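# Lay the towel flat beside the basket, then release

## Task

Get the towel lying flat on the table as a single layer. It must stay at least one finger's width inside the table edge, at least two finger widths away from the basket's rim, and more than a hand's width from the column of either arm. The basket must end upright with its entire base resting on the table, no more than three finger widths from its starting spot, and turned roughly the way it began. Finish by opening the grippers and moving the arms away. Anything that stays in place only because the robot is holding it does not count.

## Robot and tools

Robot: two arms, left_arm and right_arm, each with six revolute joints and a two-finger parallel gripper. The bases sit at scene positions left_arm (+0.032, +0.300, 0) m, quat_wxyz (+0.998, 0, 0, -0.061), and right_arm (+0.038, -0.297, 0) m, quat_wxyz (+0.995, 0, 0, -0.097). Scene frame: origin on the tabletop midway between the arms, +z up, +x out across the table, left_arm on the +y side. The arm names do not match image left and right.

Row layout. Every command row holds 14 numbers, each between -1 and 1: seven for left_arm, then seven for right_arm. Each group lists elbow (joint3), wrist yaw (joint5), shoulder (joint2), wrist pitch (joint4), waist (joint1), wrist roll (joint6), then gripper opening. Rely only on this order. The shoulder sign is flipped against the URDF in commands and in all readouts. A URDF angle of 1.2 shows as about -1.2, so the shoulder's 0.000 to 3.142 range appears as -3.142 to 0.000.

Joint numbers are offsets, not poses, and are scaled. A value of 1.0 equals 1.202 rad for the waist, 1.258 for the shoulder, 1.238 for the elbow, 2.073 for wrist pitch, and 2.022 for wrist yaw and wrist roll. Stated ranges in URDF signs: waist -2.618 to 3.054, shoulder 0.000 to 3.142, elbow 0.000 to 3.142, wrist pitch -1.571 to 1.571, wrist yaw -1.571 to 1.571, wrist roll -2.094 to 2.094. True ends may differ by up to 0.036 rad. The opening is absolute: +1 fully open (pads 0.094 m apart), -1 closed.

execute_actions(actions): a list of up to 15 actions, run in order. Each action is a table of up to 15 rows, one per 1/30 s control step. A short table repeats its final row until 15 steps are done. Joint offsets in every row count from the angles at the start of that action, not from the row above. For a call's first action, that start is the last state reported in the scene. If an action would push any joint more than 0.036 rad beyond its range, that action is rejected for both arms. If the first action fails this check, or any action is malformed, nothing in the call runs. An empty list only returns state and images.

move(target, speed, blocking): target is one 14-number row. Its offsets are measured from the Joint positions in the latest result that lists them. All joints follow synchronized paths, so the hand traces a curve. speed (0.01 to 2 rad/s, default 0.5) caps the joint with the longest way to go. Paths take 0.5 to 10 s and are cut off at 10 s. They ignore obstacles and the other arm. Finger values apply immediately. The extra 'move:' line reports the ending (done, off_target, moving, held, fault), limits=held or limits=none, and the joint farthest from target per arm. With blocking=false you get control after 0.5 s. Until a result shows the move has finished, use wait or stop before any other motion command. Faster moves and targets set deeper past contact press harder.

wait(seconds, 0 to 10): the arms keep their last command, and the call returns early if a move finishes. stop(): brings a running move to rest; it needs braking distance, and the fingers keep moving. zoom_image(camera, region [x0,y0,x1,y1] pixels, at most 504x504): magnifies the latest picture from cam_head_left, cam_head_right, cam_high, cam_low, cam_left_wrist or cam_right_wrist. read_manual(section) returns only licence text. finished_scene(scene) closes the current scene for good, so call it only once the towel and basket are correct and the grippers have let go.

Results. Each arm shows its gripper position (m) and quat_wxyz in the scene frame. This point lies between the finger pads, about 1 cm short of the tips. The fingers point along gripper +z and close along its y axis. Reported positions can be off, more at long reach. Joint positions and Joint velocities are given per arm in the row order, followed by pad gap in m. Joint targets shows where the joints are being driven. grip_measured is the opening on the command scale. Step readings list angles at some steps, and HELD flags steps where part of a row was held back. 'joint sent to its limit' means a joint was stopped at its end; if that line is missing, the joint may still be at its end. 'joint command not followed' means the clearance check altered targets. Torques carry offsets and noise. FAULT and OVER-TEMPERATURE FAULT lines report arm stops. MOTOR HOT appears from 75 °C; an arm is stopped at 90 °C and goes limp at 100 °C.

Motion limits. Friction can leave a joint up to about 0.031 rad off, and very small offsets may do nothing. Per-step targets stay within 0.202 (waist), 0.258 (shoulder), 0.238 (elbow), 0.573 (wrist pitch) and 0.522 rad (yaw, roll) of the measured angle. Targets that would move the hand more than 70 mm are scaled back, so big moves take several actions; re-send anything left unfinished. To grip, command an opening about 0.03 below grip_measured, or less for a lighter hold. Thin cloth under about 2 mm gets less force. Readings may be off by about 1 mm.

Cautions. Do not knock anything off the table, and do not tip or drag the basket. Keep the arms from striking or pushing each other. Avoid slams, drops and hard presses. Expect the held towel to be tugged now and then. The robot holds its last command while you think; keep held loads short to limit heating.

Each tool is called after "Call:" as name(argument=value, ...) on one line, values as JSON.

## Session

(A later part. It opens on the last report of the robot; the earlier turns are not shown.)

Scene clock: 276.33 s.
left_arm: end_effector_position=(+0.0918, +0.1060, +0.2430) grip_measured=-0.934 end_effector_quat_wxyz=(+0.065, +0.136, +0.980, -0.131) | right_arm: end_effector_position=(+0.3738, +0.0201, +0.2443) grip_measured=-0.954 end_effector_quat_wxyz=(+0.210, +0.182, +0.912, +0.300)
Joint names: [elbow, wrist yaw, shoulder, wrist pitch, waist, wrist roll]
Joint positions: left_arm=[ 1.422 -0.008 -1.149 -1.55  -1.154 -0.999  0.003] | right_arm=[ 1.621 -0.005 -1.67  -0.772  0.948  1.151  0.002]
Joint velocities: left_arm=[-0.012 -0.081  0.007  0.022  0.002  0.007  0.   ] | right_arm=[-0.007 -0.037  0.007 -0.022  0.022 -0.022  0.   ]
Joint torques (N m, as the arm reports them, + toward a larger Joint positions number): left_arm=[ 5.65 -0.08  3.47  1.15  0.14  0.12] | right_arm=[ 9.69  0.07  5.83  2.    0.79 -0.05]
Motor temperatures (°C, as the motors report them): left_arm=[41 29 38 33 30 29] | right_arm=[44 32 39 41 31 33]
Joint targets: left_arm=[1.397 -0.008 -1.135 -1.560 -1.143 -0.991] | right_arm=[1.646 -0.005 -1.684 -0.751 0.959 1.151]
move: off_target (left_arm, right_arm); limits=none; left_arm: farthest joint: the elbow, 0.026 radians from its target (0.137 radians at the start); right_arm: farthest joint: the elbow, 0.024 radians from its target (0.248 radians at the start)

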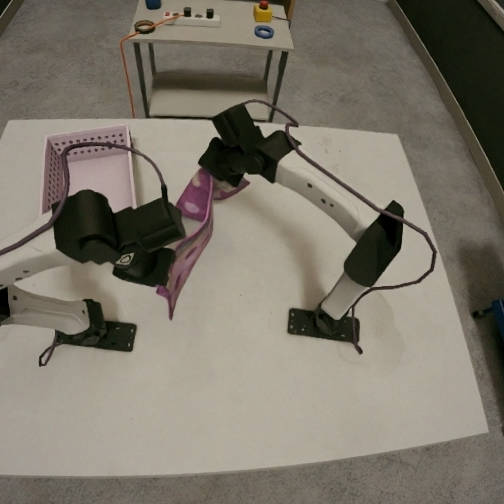

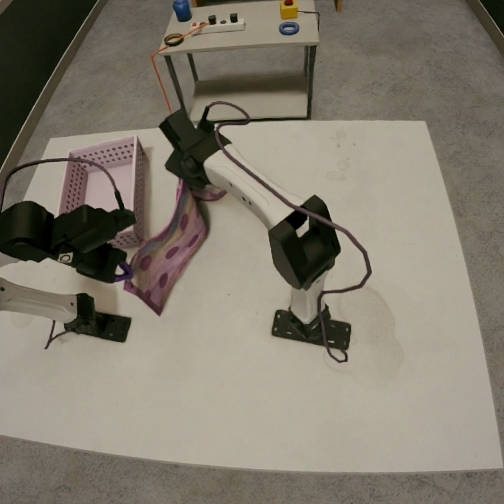

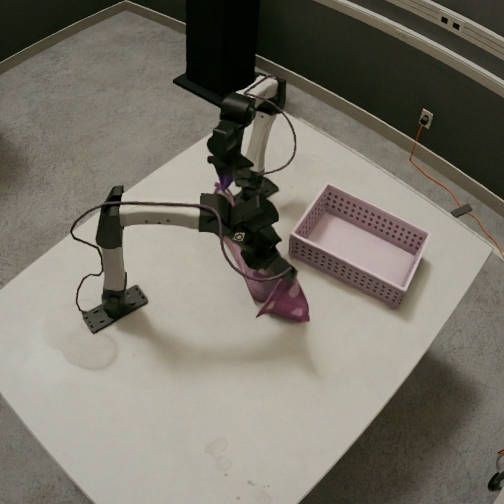

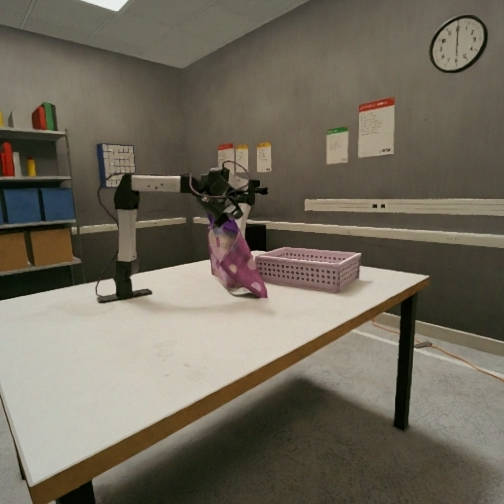

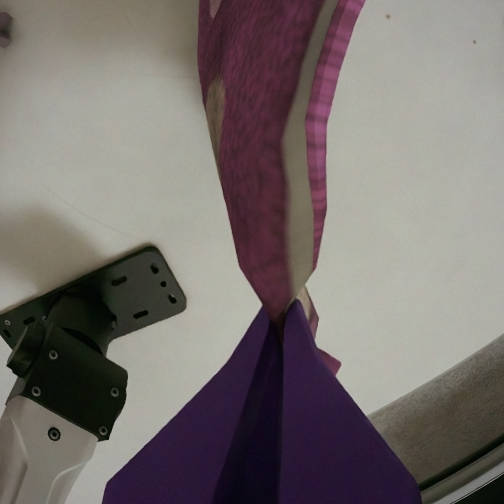

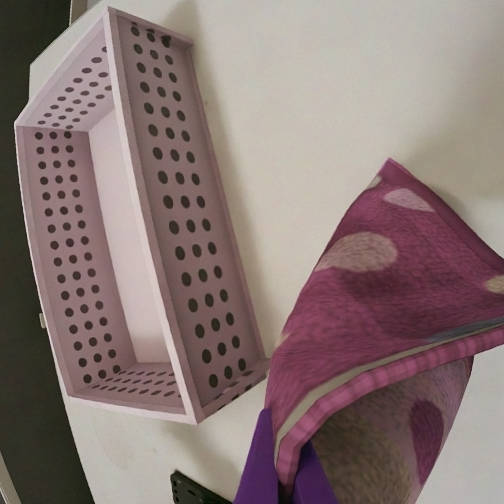

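Call:
move(target=[0.015,0,-0.375,0.165,-0.118,-0.055,-1, -0.625,0,0.307,0.255,-0.215,-0.065,-1], speed=0.6)

Call:
zoom_image(camera="cam_low", region=[140,200,300,330])

Scene clock: 290.57 s.
left_arm: end_effector_position=(+0.0855, -0.0186, +0.1481) grip_measured=-0.934 end_effector_quat_wxyz=(+0.030, +0.151, +0.985, -0.078) | right_arm: end_effector_position=(+0.3734, -0.1095, +0.1553) grip_measured=-0.954 end_effector_quat_wxyz=(+0.297, +0.232, +0.880, +0.289)
Joint names: [elbow, wrist yaw, shoulder, wrist pitch, waist, wrist roll]
Joint positions: left_arm=[ 1.422 -0.008 -1.61  -1.217 -1.286 -1.103  0.003] | right_arm=[ 0.861 -0.005 -1.308 -0.269  0.7    1.025  0.002]
Joint velocities: left_arm=[ 0.002 -0.007  0.012 -0.022  0.002  0.022  0.   ] | right_arm=[ 0.017 -0.037  0.017 -0.037 -0.002 -0.095  0.001]
Joint torques (N m, as the arm reports them, + toward a larger Joint positions number): left_arm=[ 9.73 -0.09  6.77  1.02 -1.48 -0.03] | right_arm=[ 7.01  0.06  5.53  2.2  -0.74 -0.11]
Motor temperatures (°C, as the motors report them): left_arm=[41 29 37 33 31 29] | right_arm=[45 32 40 42 31 33]
Joint targets: left_arm=[1.441 -0.008 -1.620 -1.208 -1.296 -1.110] | right_arm=[0.848 -0.005 -1.284 -0.244 0.689 1.019]
move: off_target (right_arm); limits=none; left_arm: farthest joint: the elbow, 0.018 radians from its target (0.018 radians at the start); right_arm: farthest joint: the wrist pitch, 0.025 radians from its target (0.529 radians at the start)

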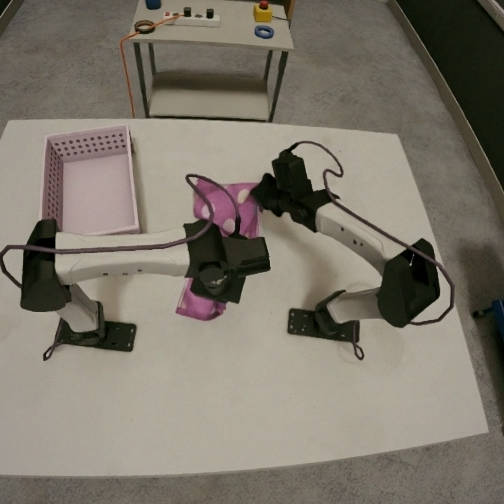

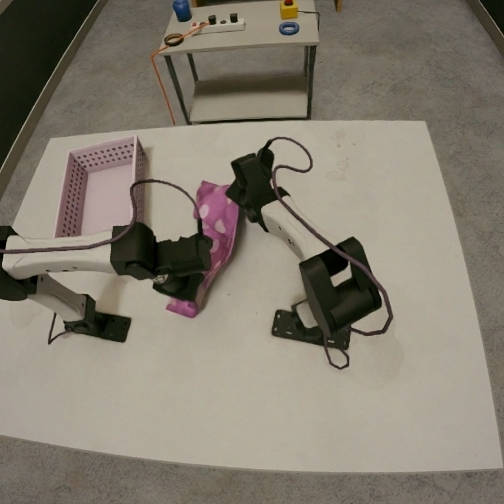

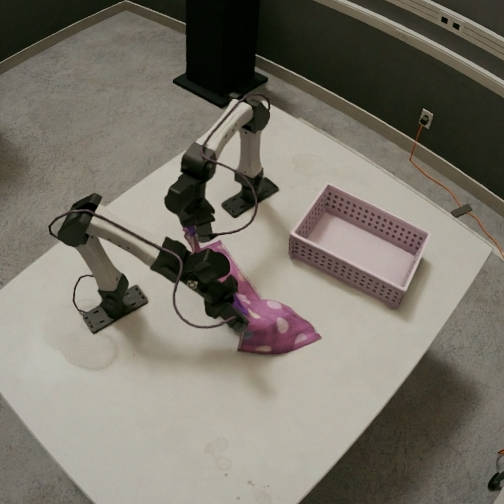

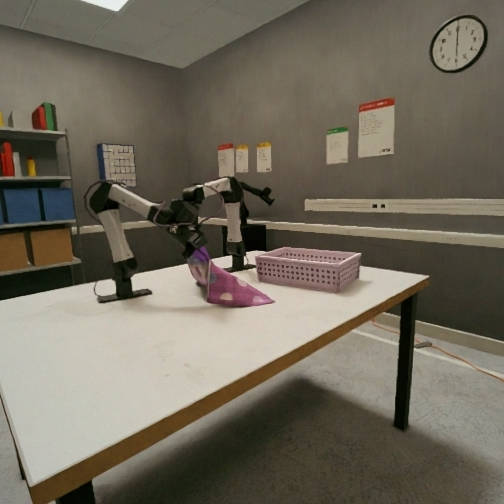

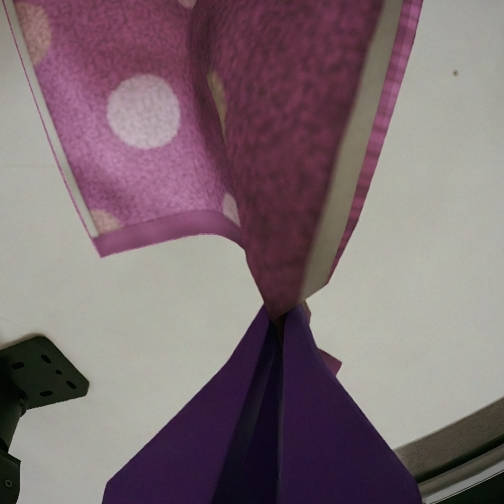

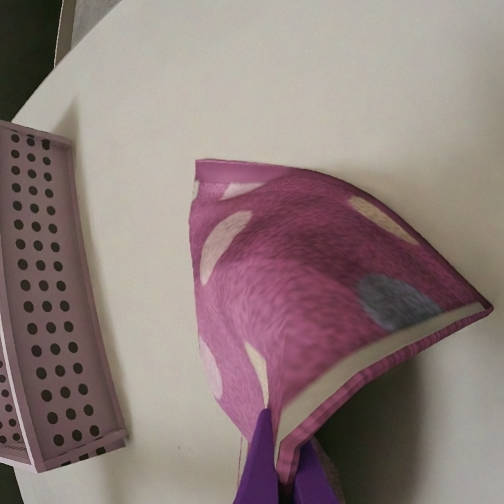

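Region (140, 200, 300, 330) of cam_low's 504x504 image, scaled by 3.150, with more detail than that image has; it fills the top 410 rows of this view, and the rest is white.

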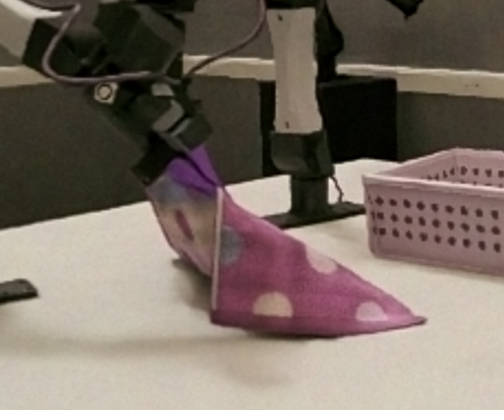

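Call:
move(target=[-0.04,0,-0.29,0.217,-0.027,-0.035,-1, -0.41,0,-0.175,0.403,-0.18,-0.095,-1], speed=0.4)

Scene clock: 303.47 s.
left_arm: end_effector_position=(+0.0916, -0.1115, +0.0388) grip_measured=-0.934 end_effector_quat_wxyz=(+0.035, +0.129, +0.985, -0.110) | right_arm: end_effector_position=(+0.3859, -0.1874, +0.0415) grip_measured=-0.954 end_effector_quat_wxyz=(+0.393, +0.233, +0.852, +0.255)
Joint names: [elbow, wrist yaw, shoulder, wrist pitch, waist, wrist roll]
Joint positions: left_arm=[ 1.396 -0.008 -1.958 -0.776 -1.307 -1.169  0.003] | right_arm=[ 0.37  -0.005 -1.51   0.545  0.495  0.839  0.002]
Joint velocities: left_arm=[ 0.022 -0.051  0.002 -0.022 -0.032  0.022  0.   ] | right_arm=[-0.007  0.007 -0.017  0.007 -0.012  0.007  0.   ]
Joint torques (N m, as the arm reports them, + toward a larger Joint positions number): left_arm=[ 6.32 -0.09  9.52  1.17 -1.48 -0.02] | right_arm=[ 4.68  0.05  2.73  2.31 -0.77 -0.1 ]
Motor temperatures (°C, as the motors report them): left_arm=[41 29 38 33 31 29] | right_arm=[44 32 40 44 31 34]
Joint targets: left_arm=[1.373 -0.008 -1.975 -0.767 -1.318 -1.174] | right_arm=[0.353 -0.005 -1.528 0.567 0.484 0.833]
move: off_target (left_arm, right_arm); limits=none; left_arm: farthest joint: the elbow, 0.023 radians from its target (0.050 radians at the start); right_arm: farthest joint: the wrist pitch, 0.022 radians from its target (0.835 radians at the start)

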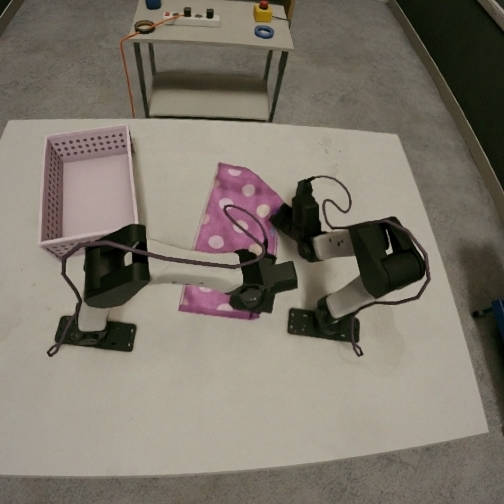

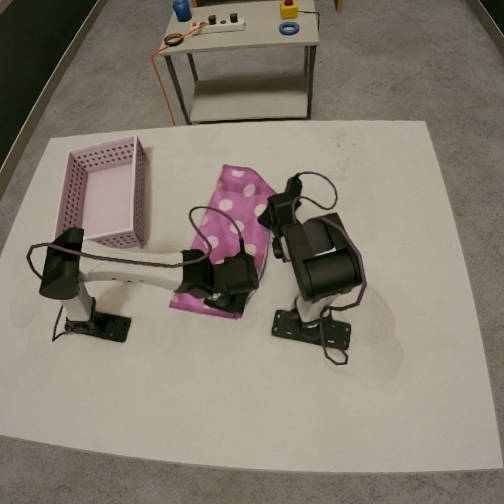

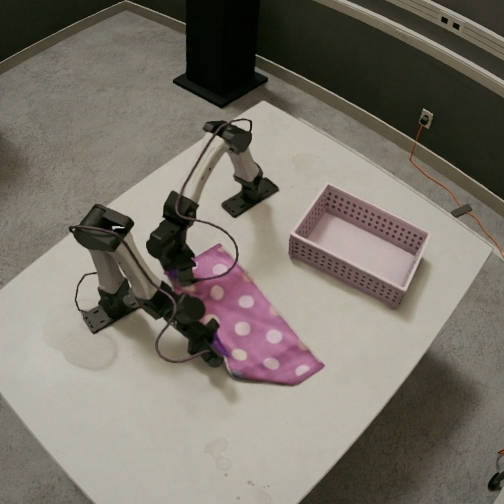

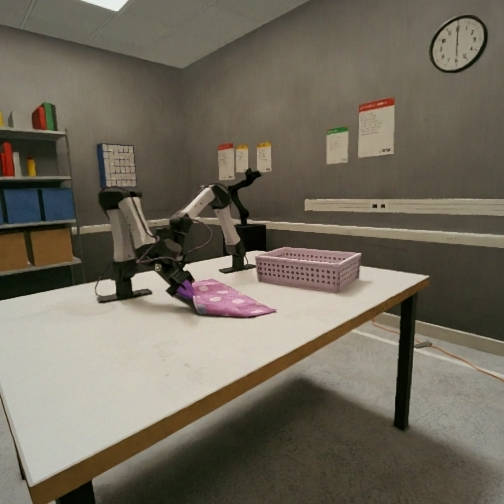

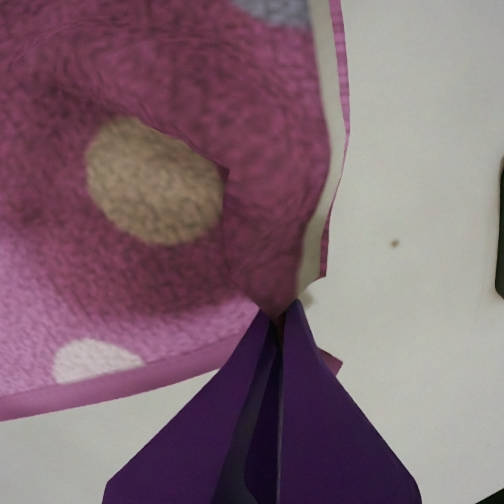

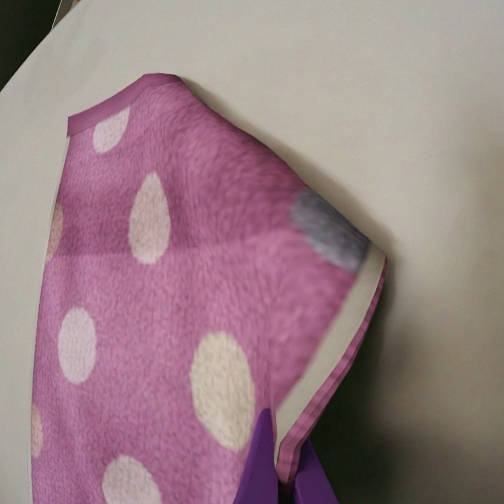

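Call:
execute_actions(actions=[])

Scene clock: 321.17 s.
left_arm: end_effector_position=(+0.0916, -0.1116, +0.0388) grip_measured=-0.934 end_effector_quat_wxyz=(+0.035, +0.129, +0.985, -0.111) | right_arm: end_effector_position=(+0.3859, -0.1874, +0.0416) grip_measured=-0.954 end_effector_quat_wxyz=(+0.393, +0.233, +0.852, +0.255)
Joint names: [elbow, wrist yaw, shoulder, wrist pitch, waist, wrist roll]
Joint positions: left_arm=[ 1.396 -0.008 -1.958 -0.776 -1.307 -1.169  0.003] | right_arm=[ 0.37  -0.005 -1.51   0.545  0.495  0.839  0.002]
Joint velocities: left_arm=[-0.002  0.022  0.007 -0.037 -0.002 -0.007  0.   ] | right_arm=[ 0.002 -0.022 -0.002  0.007 -0.002  0.022  0.   ]
Joint torques (N m, as the arm reports them, + toward a larger Joint positions number): left_arm=[ 6.31 -0.09  9.52  1.18 -1.48 -0.02] | right_arm=[ 4.7   0.05  2.73  2.32 -0.76 -0.11]
Motor temperatures (°C, as the motors report them): left_arm=[41 29 42 33 31 29] | right_arm=[42 32 39 46 31 34]
Joint targets: left_arm=[1.373 -0.008 -1.975 -0.767 -1.318 -1.174] | right_arm=[0.353 -0.005 -1.528 0.567 0.484 0.833]

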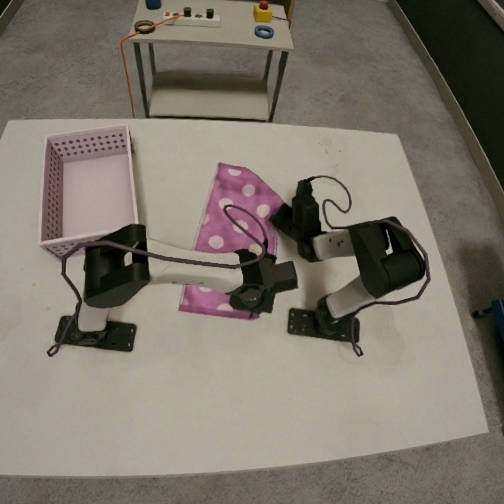

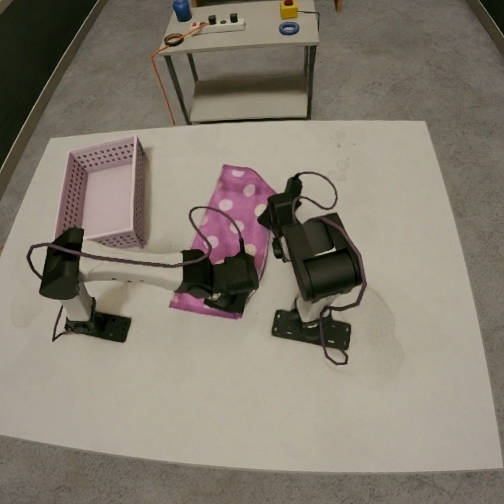

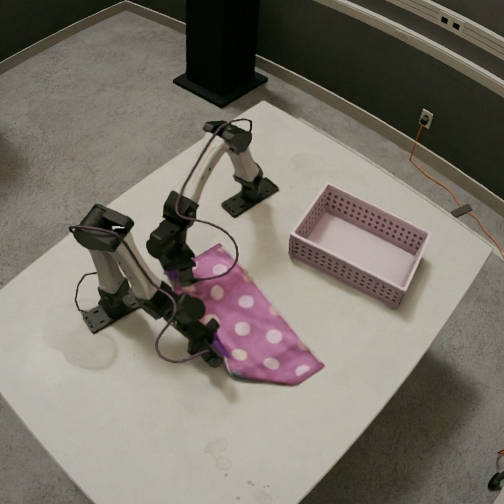

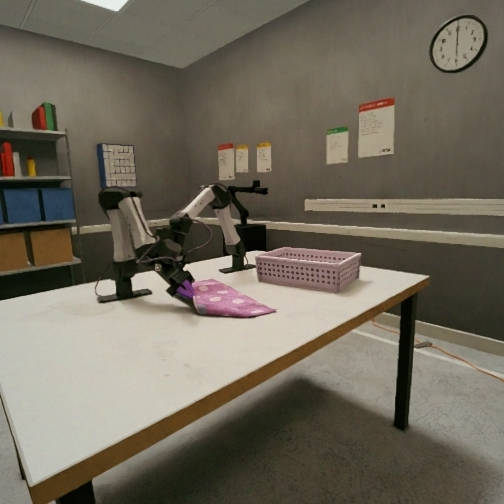

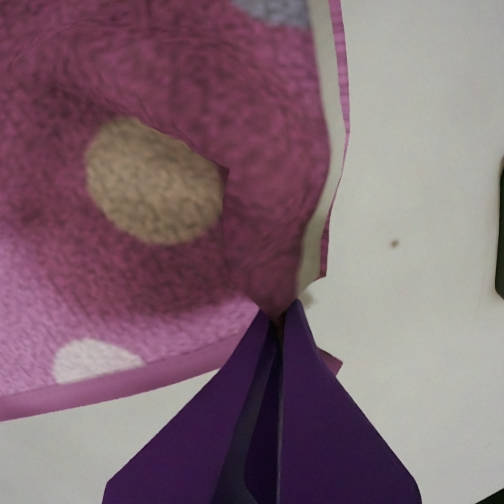

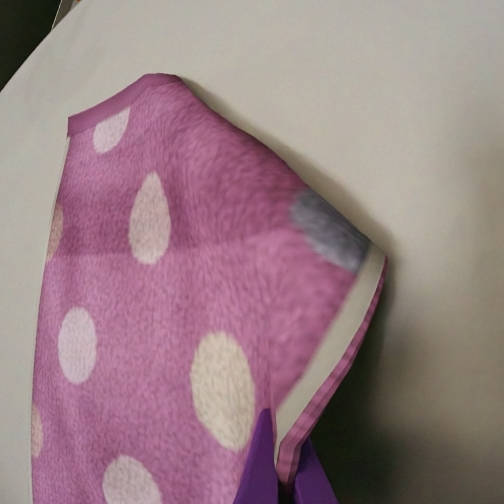

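Call:
execute_actions(actions=[[[0,0,0,0,0,0,-1,0,0,0,0,0,0,-0.7]]])

Call:
move(target=[0,0,0,0,0,0,-1,0.205,0,-0.105,-0.058,-0.055,0,-0.7], speed=0.2)

Scene clock: 332.43 s.
left_arm: end_effector_position=(+0.0916, -0.1116, +0.0388) grip_measured=-0.934 end_effector_quat_wxyz=(+0.035, +0.129, +0.985, -0.111) | right_arm: end_effector_position=(+0.3859, -0.1874, +0.0416) grip_measured=-0.702 end_effector_quat_wxyz=(+0.393, +0.233, +0.852, +0.255)
Joint names: [elbow, wrist yaw, shoulder, wrist pitch, waist, wrist roll]
Joint positions: left_arm=[ 1.396 -0.008 -1.958 -0.776 -1.307 -1.169  0.003] | right_arm=[ 0.37  -0.005 -1.51   0.545  0.495  0.839  0.014]
Joint velocities: left_arm=[-0.002  0.051  0.002  0.022  0.002 -0.022 -0.   ] | right_arm=[-0.012 -0.051 -0.007 -0.066  0.007 -0.022 -0.   ]
Joint torques (N m, as the arm reports them, + toward a larger Joint positions number): left_arm=[ 8.07 -0.09 10.84  1.09 -0.69  0.04] | right_arm=[ 5.95  0.05  3.9   2.07  0.01 -0.05]
Motor temperatures (°C, as the motors report them): left_arm=[40 29 43 33 31 29] | right_arm=[42 32 38 47 31 34]
Joint targets: left_arm=[1.396 -0.008 -1.958 -0.776 -1.307 -1.169] | right_arm=[0.370 -0.005 -1.510 0.545 0.495 0.839]
Step readings (joint positions):
0: left_arm=[1.396 -0.008 -1.958 -0.776 -1.307 -1.169] | right_arm=[0.370 -0.005 -1.510 0.545 0.495 0.839]
1: left_arm=[1.396 -0.008 -1.958 -0.776 -1.307 -1.169] | right_arm=[0.370 -0.005 -1.510 0.545 0.495 0.839]
2: left_arm=[1.396 -0.008 -1.958 -0.776 -1.307 -1.169] | right_arm=[0.370 -0.005 -1.510 0.545 0.495 0.839]
4: left_arm=[1.396 -0.008 -1.958 -0.776 -1.307 -1.169] | right_arm=[0.370 -0.005 -1.510 0.545 0.495 0.839]
8: left_arm=[1.396 -0.008 -1.958 -0.776 -1.307 -1.169] | right_arm=[0.370 -0.005 -1.510 0.545 0.495 0.839]
15: Joint positions above

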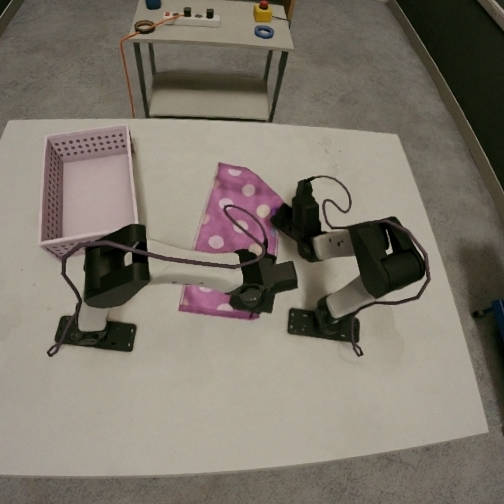

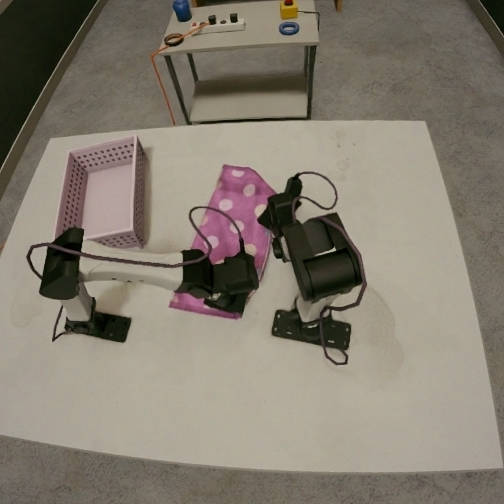

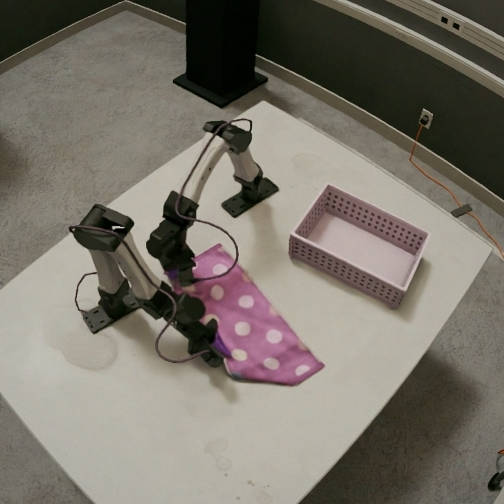

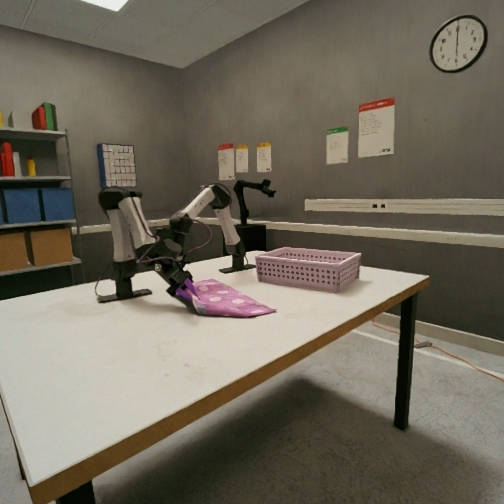

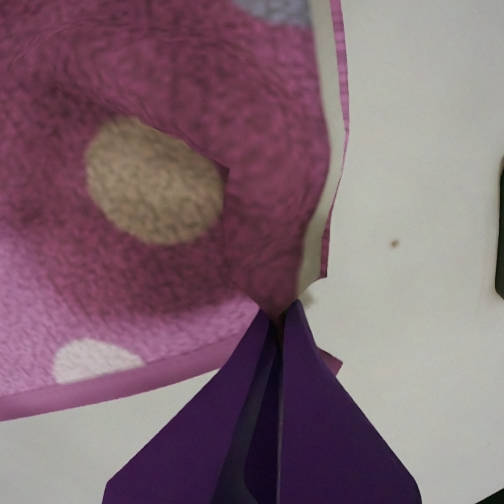

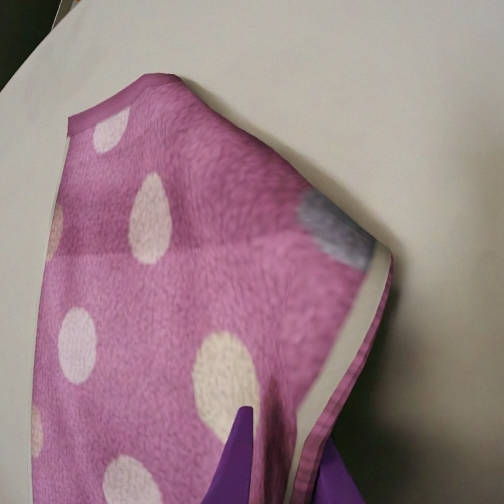

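Scene clock: 334.23 s.
left_arm: end_effector_position=(+0.0916, -0.1116, +0.0388) grip_measured=-0.934 end_effector_quat_wxyz=(+0.035, +0.129, +0.985, -0.111) | right_arm: end_effector_position=(+0.4441, -0.1932, +0.0650) grip_measured=-0.702 end_effector_quat_wxyz=(+0.406, +0.255, +0.842, +0.248)
Joint names: [elbow, wrist yaw, shoulder, wrist pitch, waist, wrist roll]
Joint positions: left_arm=[ 1.396 -0.008 -1.958 -0.776 -1.307 -1.169  0.003] | right_arm=[ 0.603 -0.005 -1.623  0.44   0.44   0.839  0.014]
Joint velocities: left_arm=[ 0.007 -0.066 -0.007 -0.051 -0.002  0.095 -0.001] | right_arm=[-0.022 -0.081 -0.007 -0.037 -0.002 -0.007  0.   ]
Joint torques (N m, as the arm reports them, + toward a larger Joint positions number): left_arm=[ 8.08 -0.09 10.83  1.09 -0.7   0.04] | right_arm=[ 8.06  0.05  4.06  1.89 -0.76 -0.05]
Motor temperatures (°C, as the motors report them): left_arm=[41 29 44 33 31 29] | right_arm=[42 32 38 47 31 34]
Joint targets: left_arm=[1.396 -0.008 -1.958 -0.776 -1.307 -1.169] | right_arm=[0.624 -0.005 -1.642 0.425 0.429 0.839]
move: off_target (right_arm); limits=none; left_arm: farthest joint: the waist, 0.000 radians from its target (0.000 radians at the start); right_arm: farthest joint: the elbow, 0.021 radians from its target (0.254 radians at the start)

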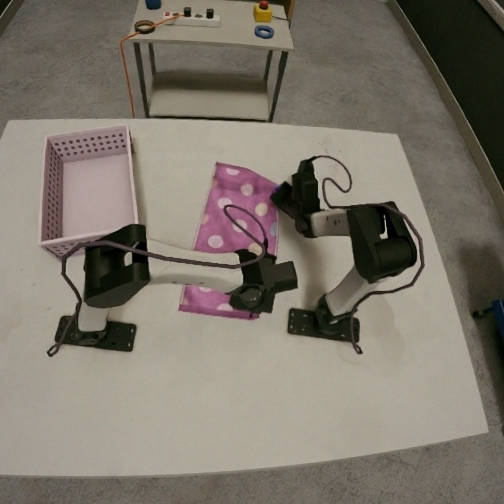

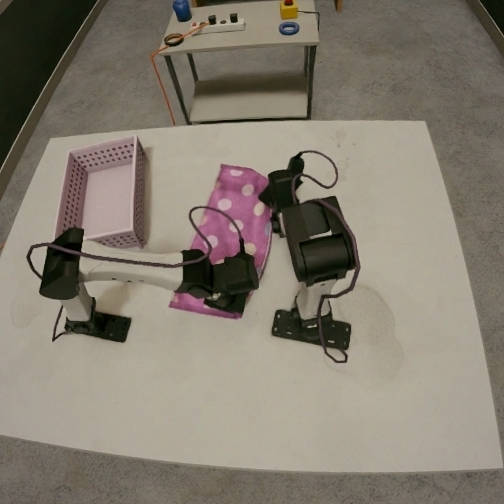

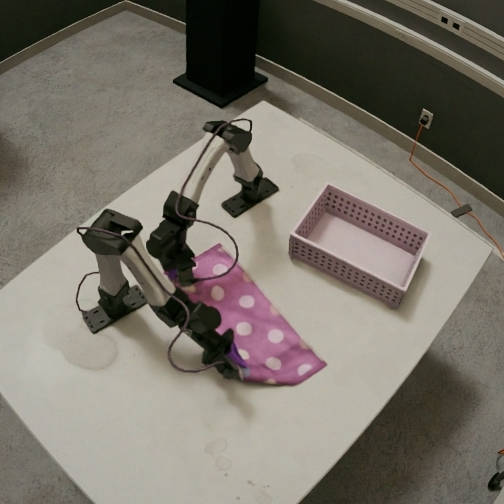

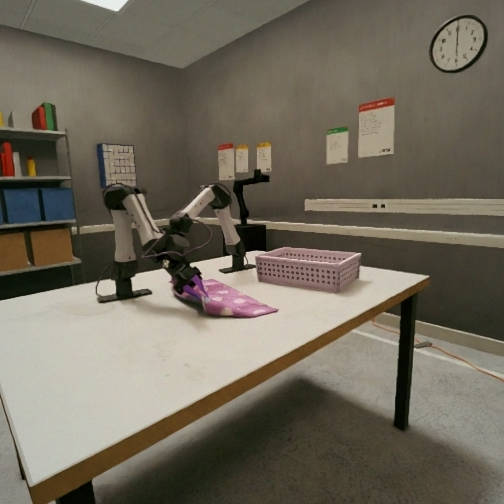

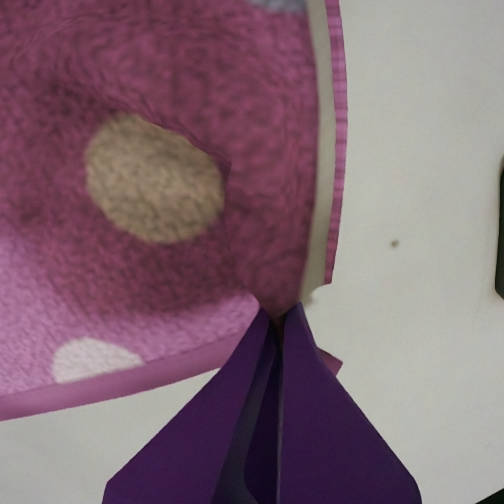

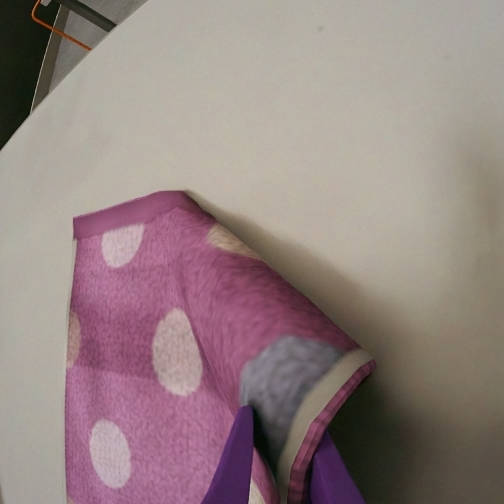

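Call:
move(target=[0,0,0,0,0,0,-1,0.16,0,-0.134,-0.02,-0.028,0,-0.7], speed=0.2)

Scene clock: 340.37 s.
left_arm: end_effector_position=(+0.0916, -0.1116, +0.0388) grip_measured=-0.934 end_effector_quat_wxyz=(+0.035, +0.129, +0.985, -0.111) | right_arm: end_effector_position=(+0.4891, -0.1926, +0.0645) grip_measured=-0.702 end_effector_quat_wxyz=(+0.408, +0.265, +0.839, +0.243)
Joint names: [elbow, wrist yaw, shoulder, wrist pitch, waist, wrist roll]
Joint positions: left_arm=[ 1.396 -0.008 -1.958 -0.776 -1.307 -1.169  0.003] | right_arm=[ 0.78  -0.005 -1.774  0.413  0.418  0.839  0.014]
Joint velocities: left_arm=[-0.007 -0.022 -0.012 -0.11  -0.017 -0.066  0.001] | right_arm=[-0.017 -0.007  0.002 -0.037 -0.007 -0.051  0.001]
Joint torques (N m, as the arm reports them, + toward a larger Joint positions number): left_arm=[ 8.07 -0.09 10.84  1.09 -0.71  0.04] | right_arm=[ 8.21  0.05  5.46  1.92 -0.75 -0.05]
Motor temperatures (°C, as the motors report them): left_arm=[41 29 45 33 31 29] | right_arm=[42 32 38 46 31 34]
Joint targets: left_arm=[1.396 -0.008 -1.958 -0.776 -1.307 -1.169] | right_arm=[0.801 -0.005 -1.791 0.398 0.407 0.839]
move: off_target (right_arm); limits=none; left_arm: farthest joint: the waist, 0.000 radians from its target (0.000 radians at the start); right_arm: farthest joint: the elbow, 0.021 radians from its target (0.198 radians at the start)

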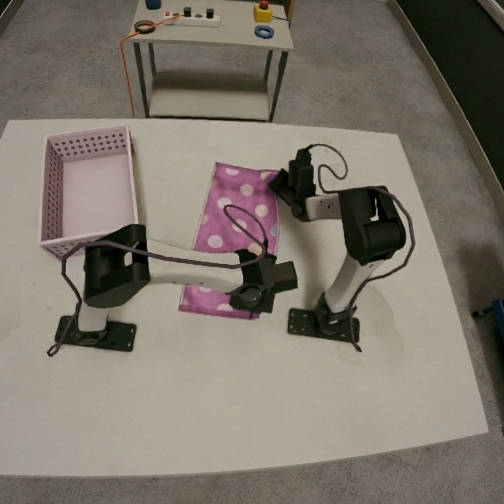

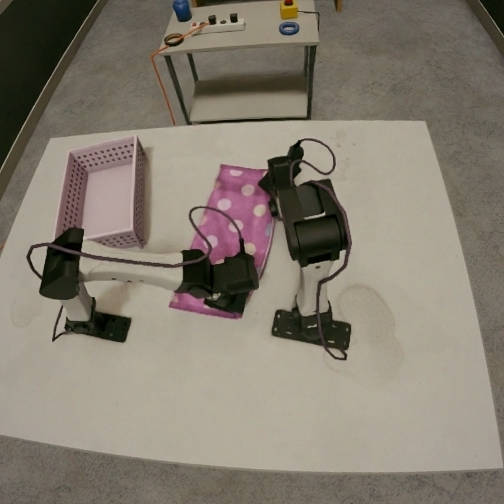

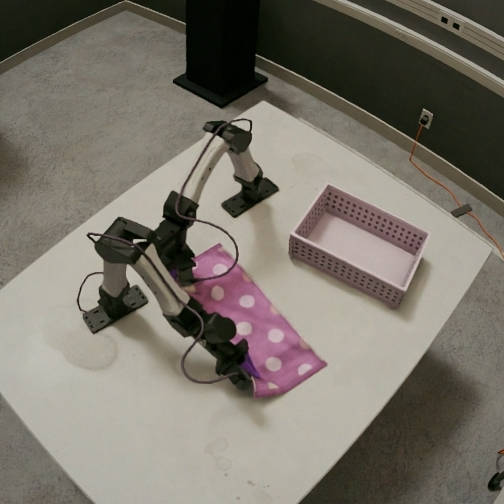

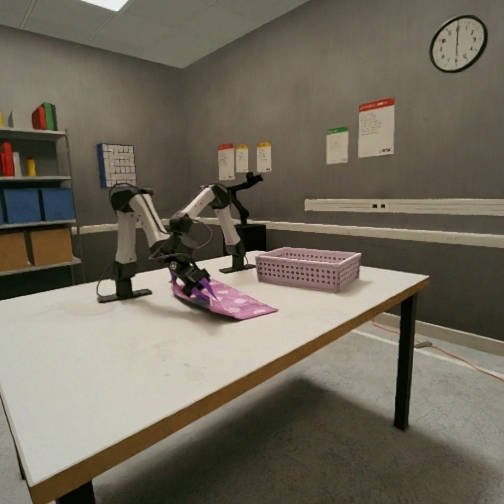

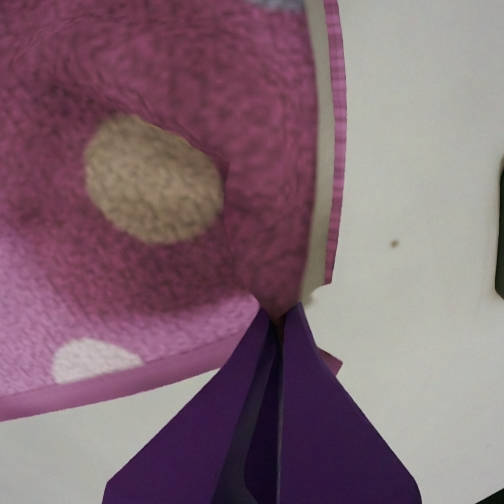

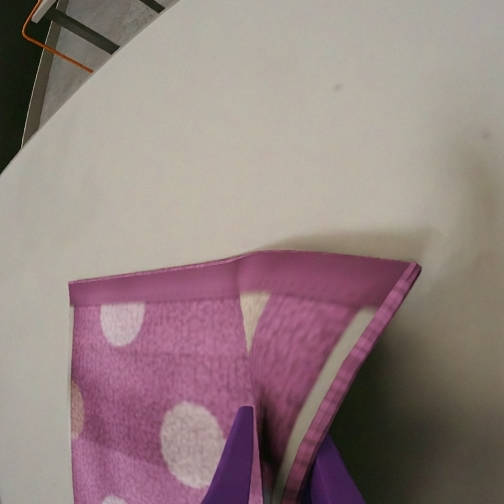

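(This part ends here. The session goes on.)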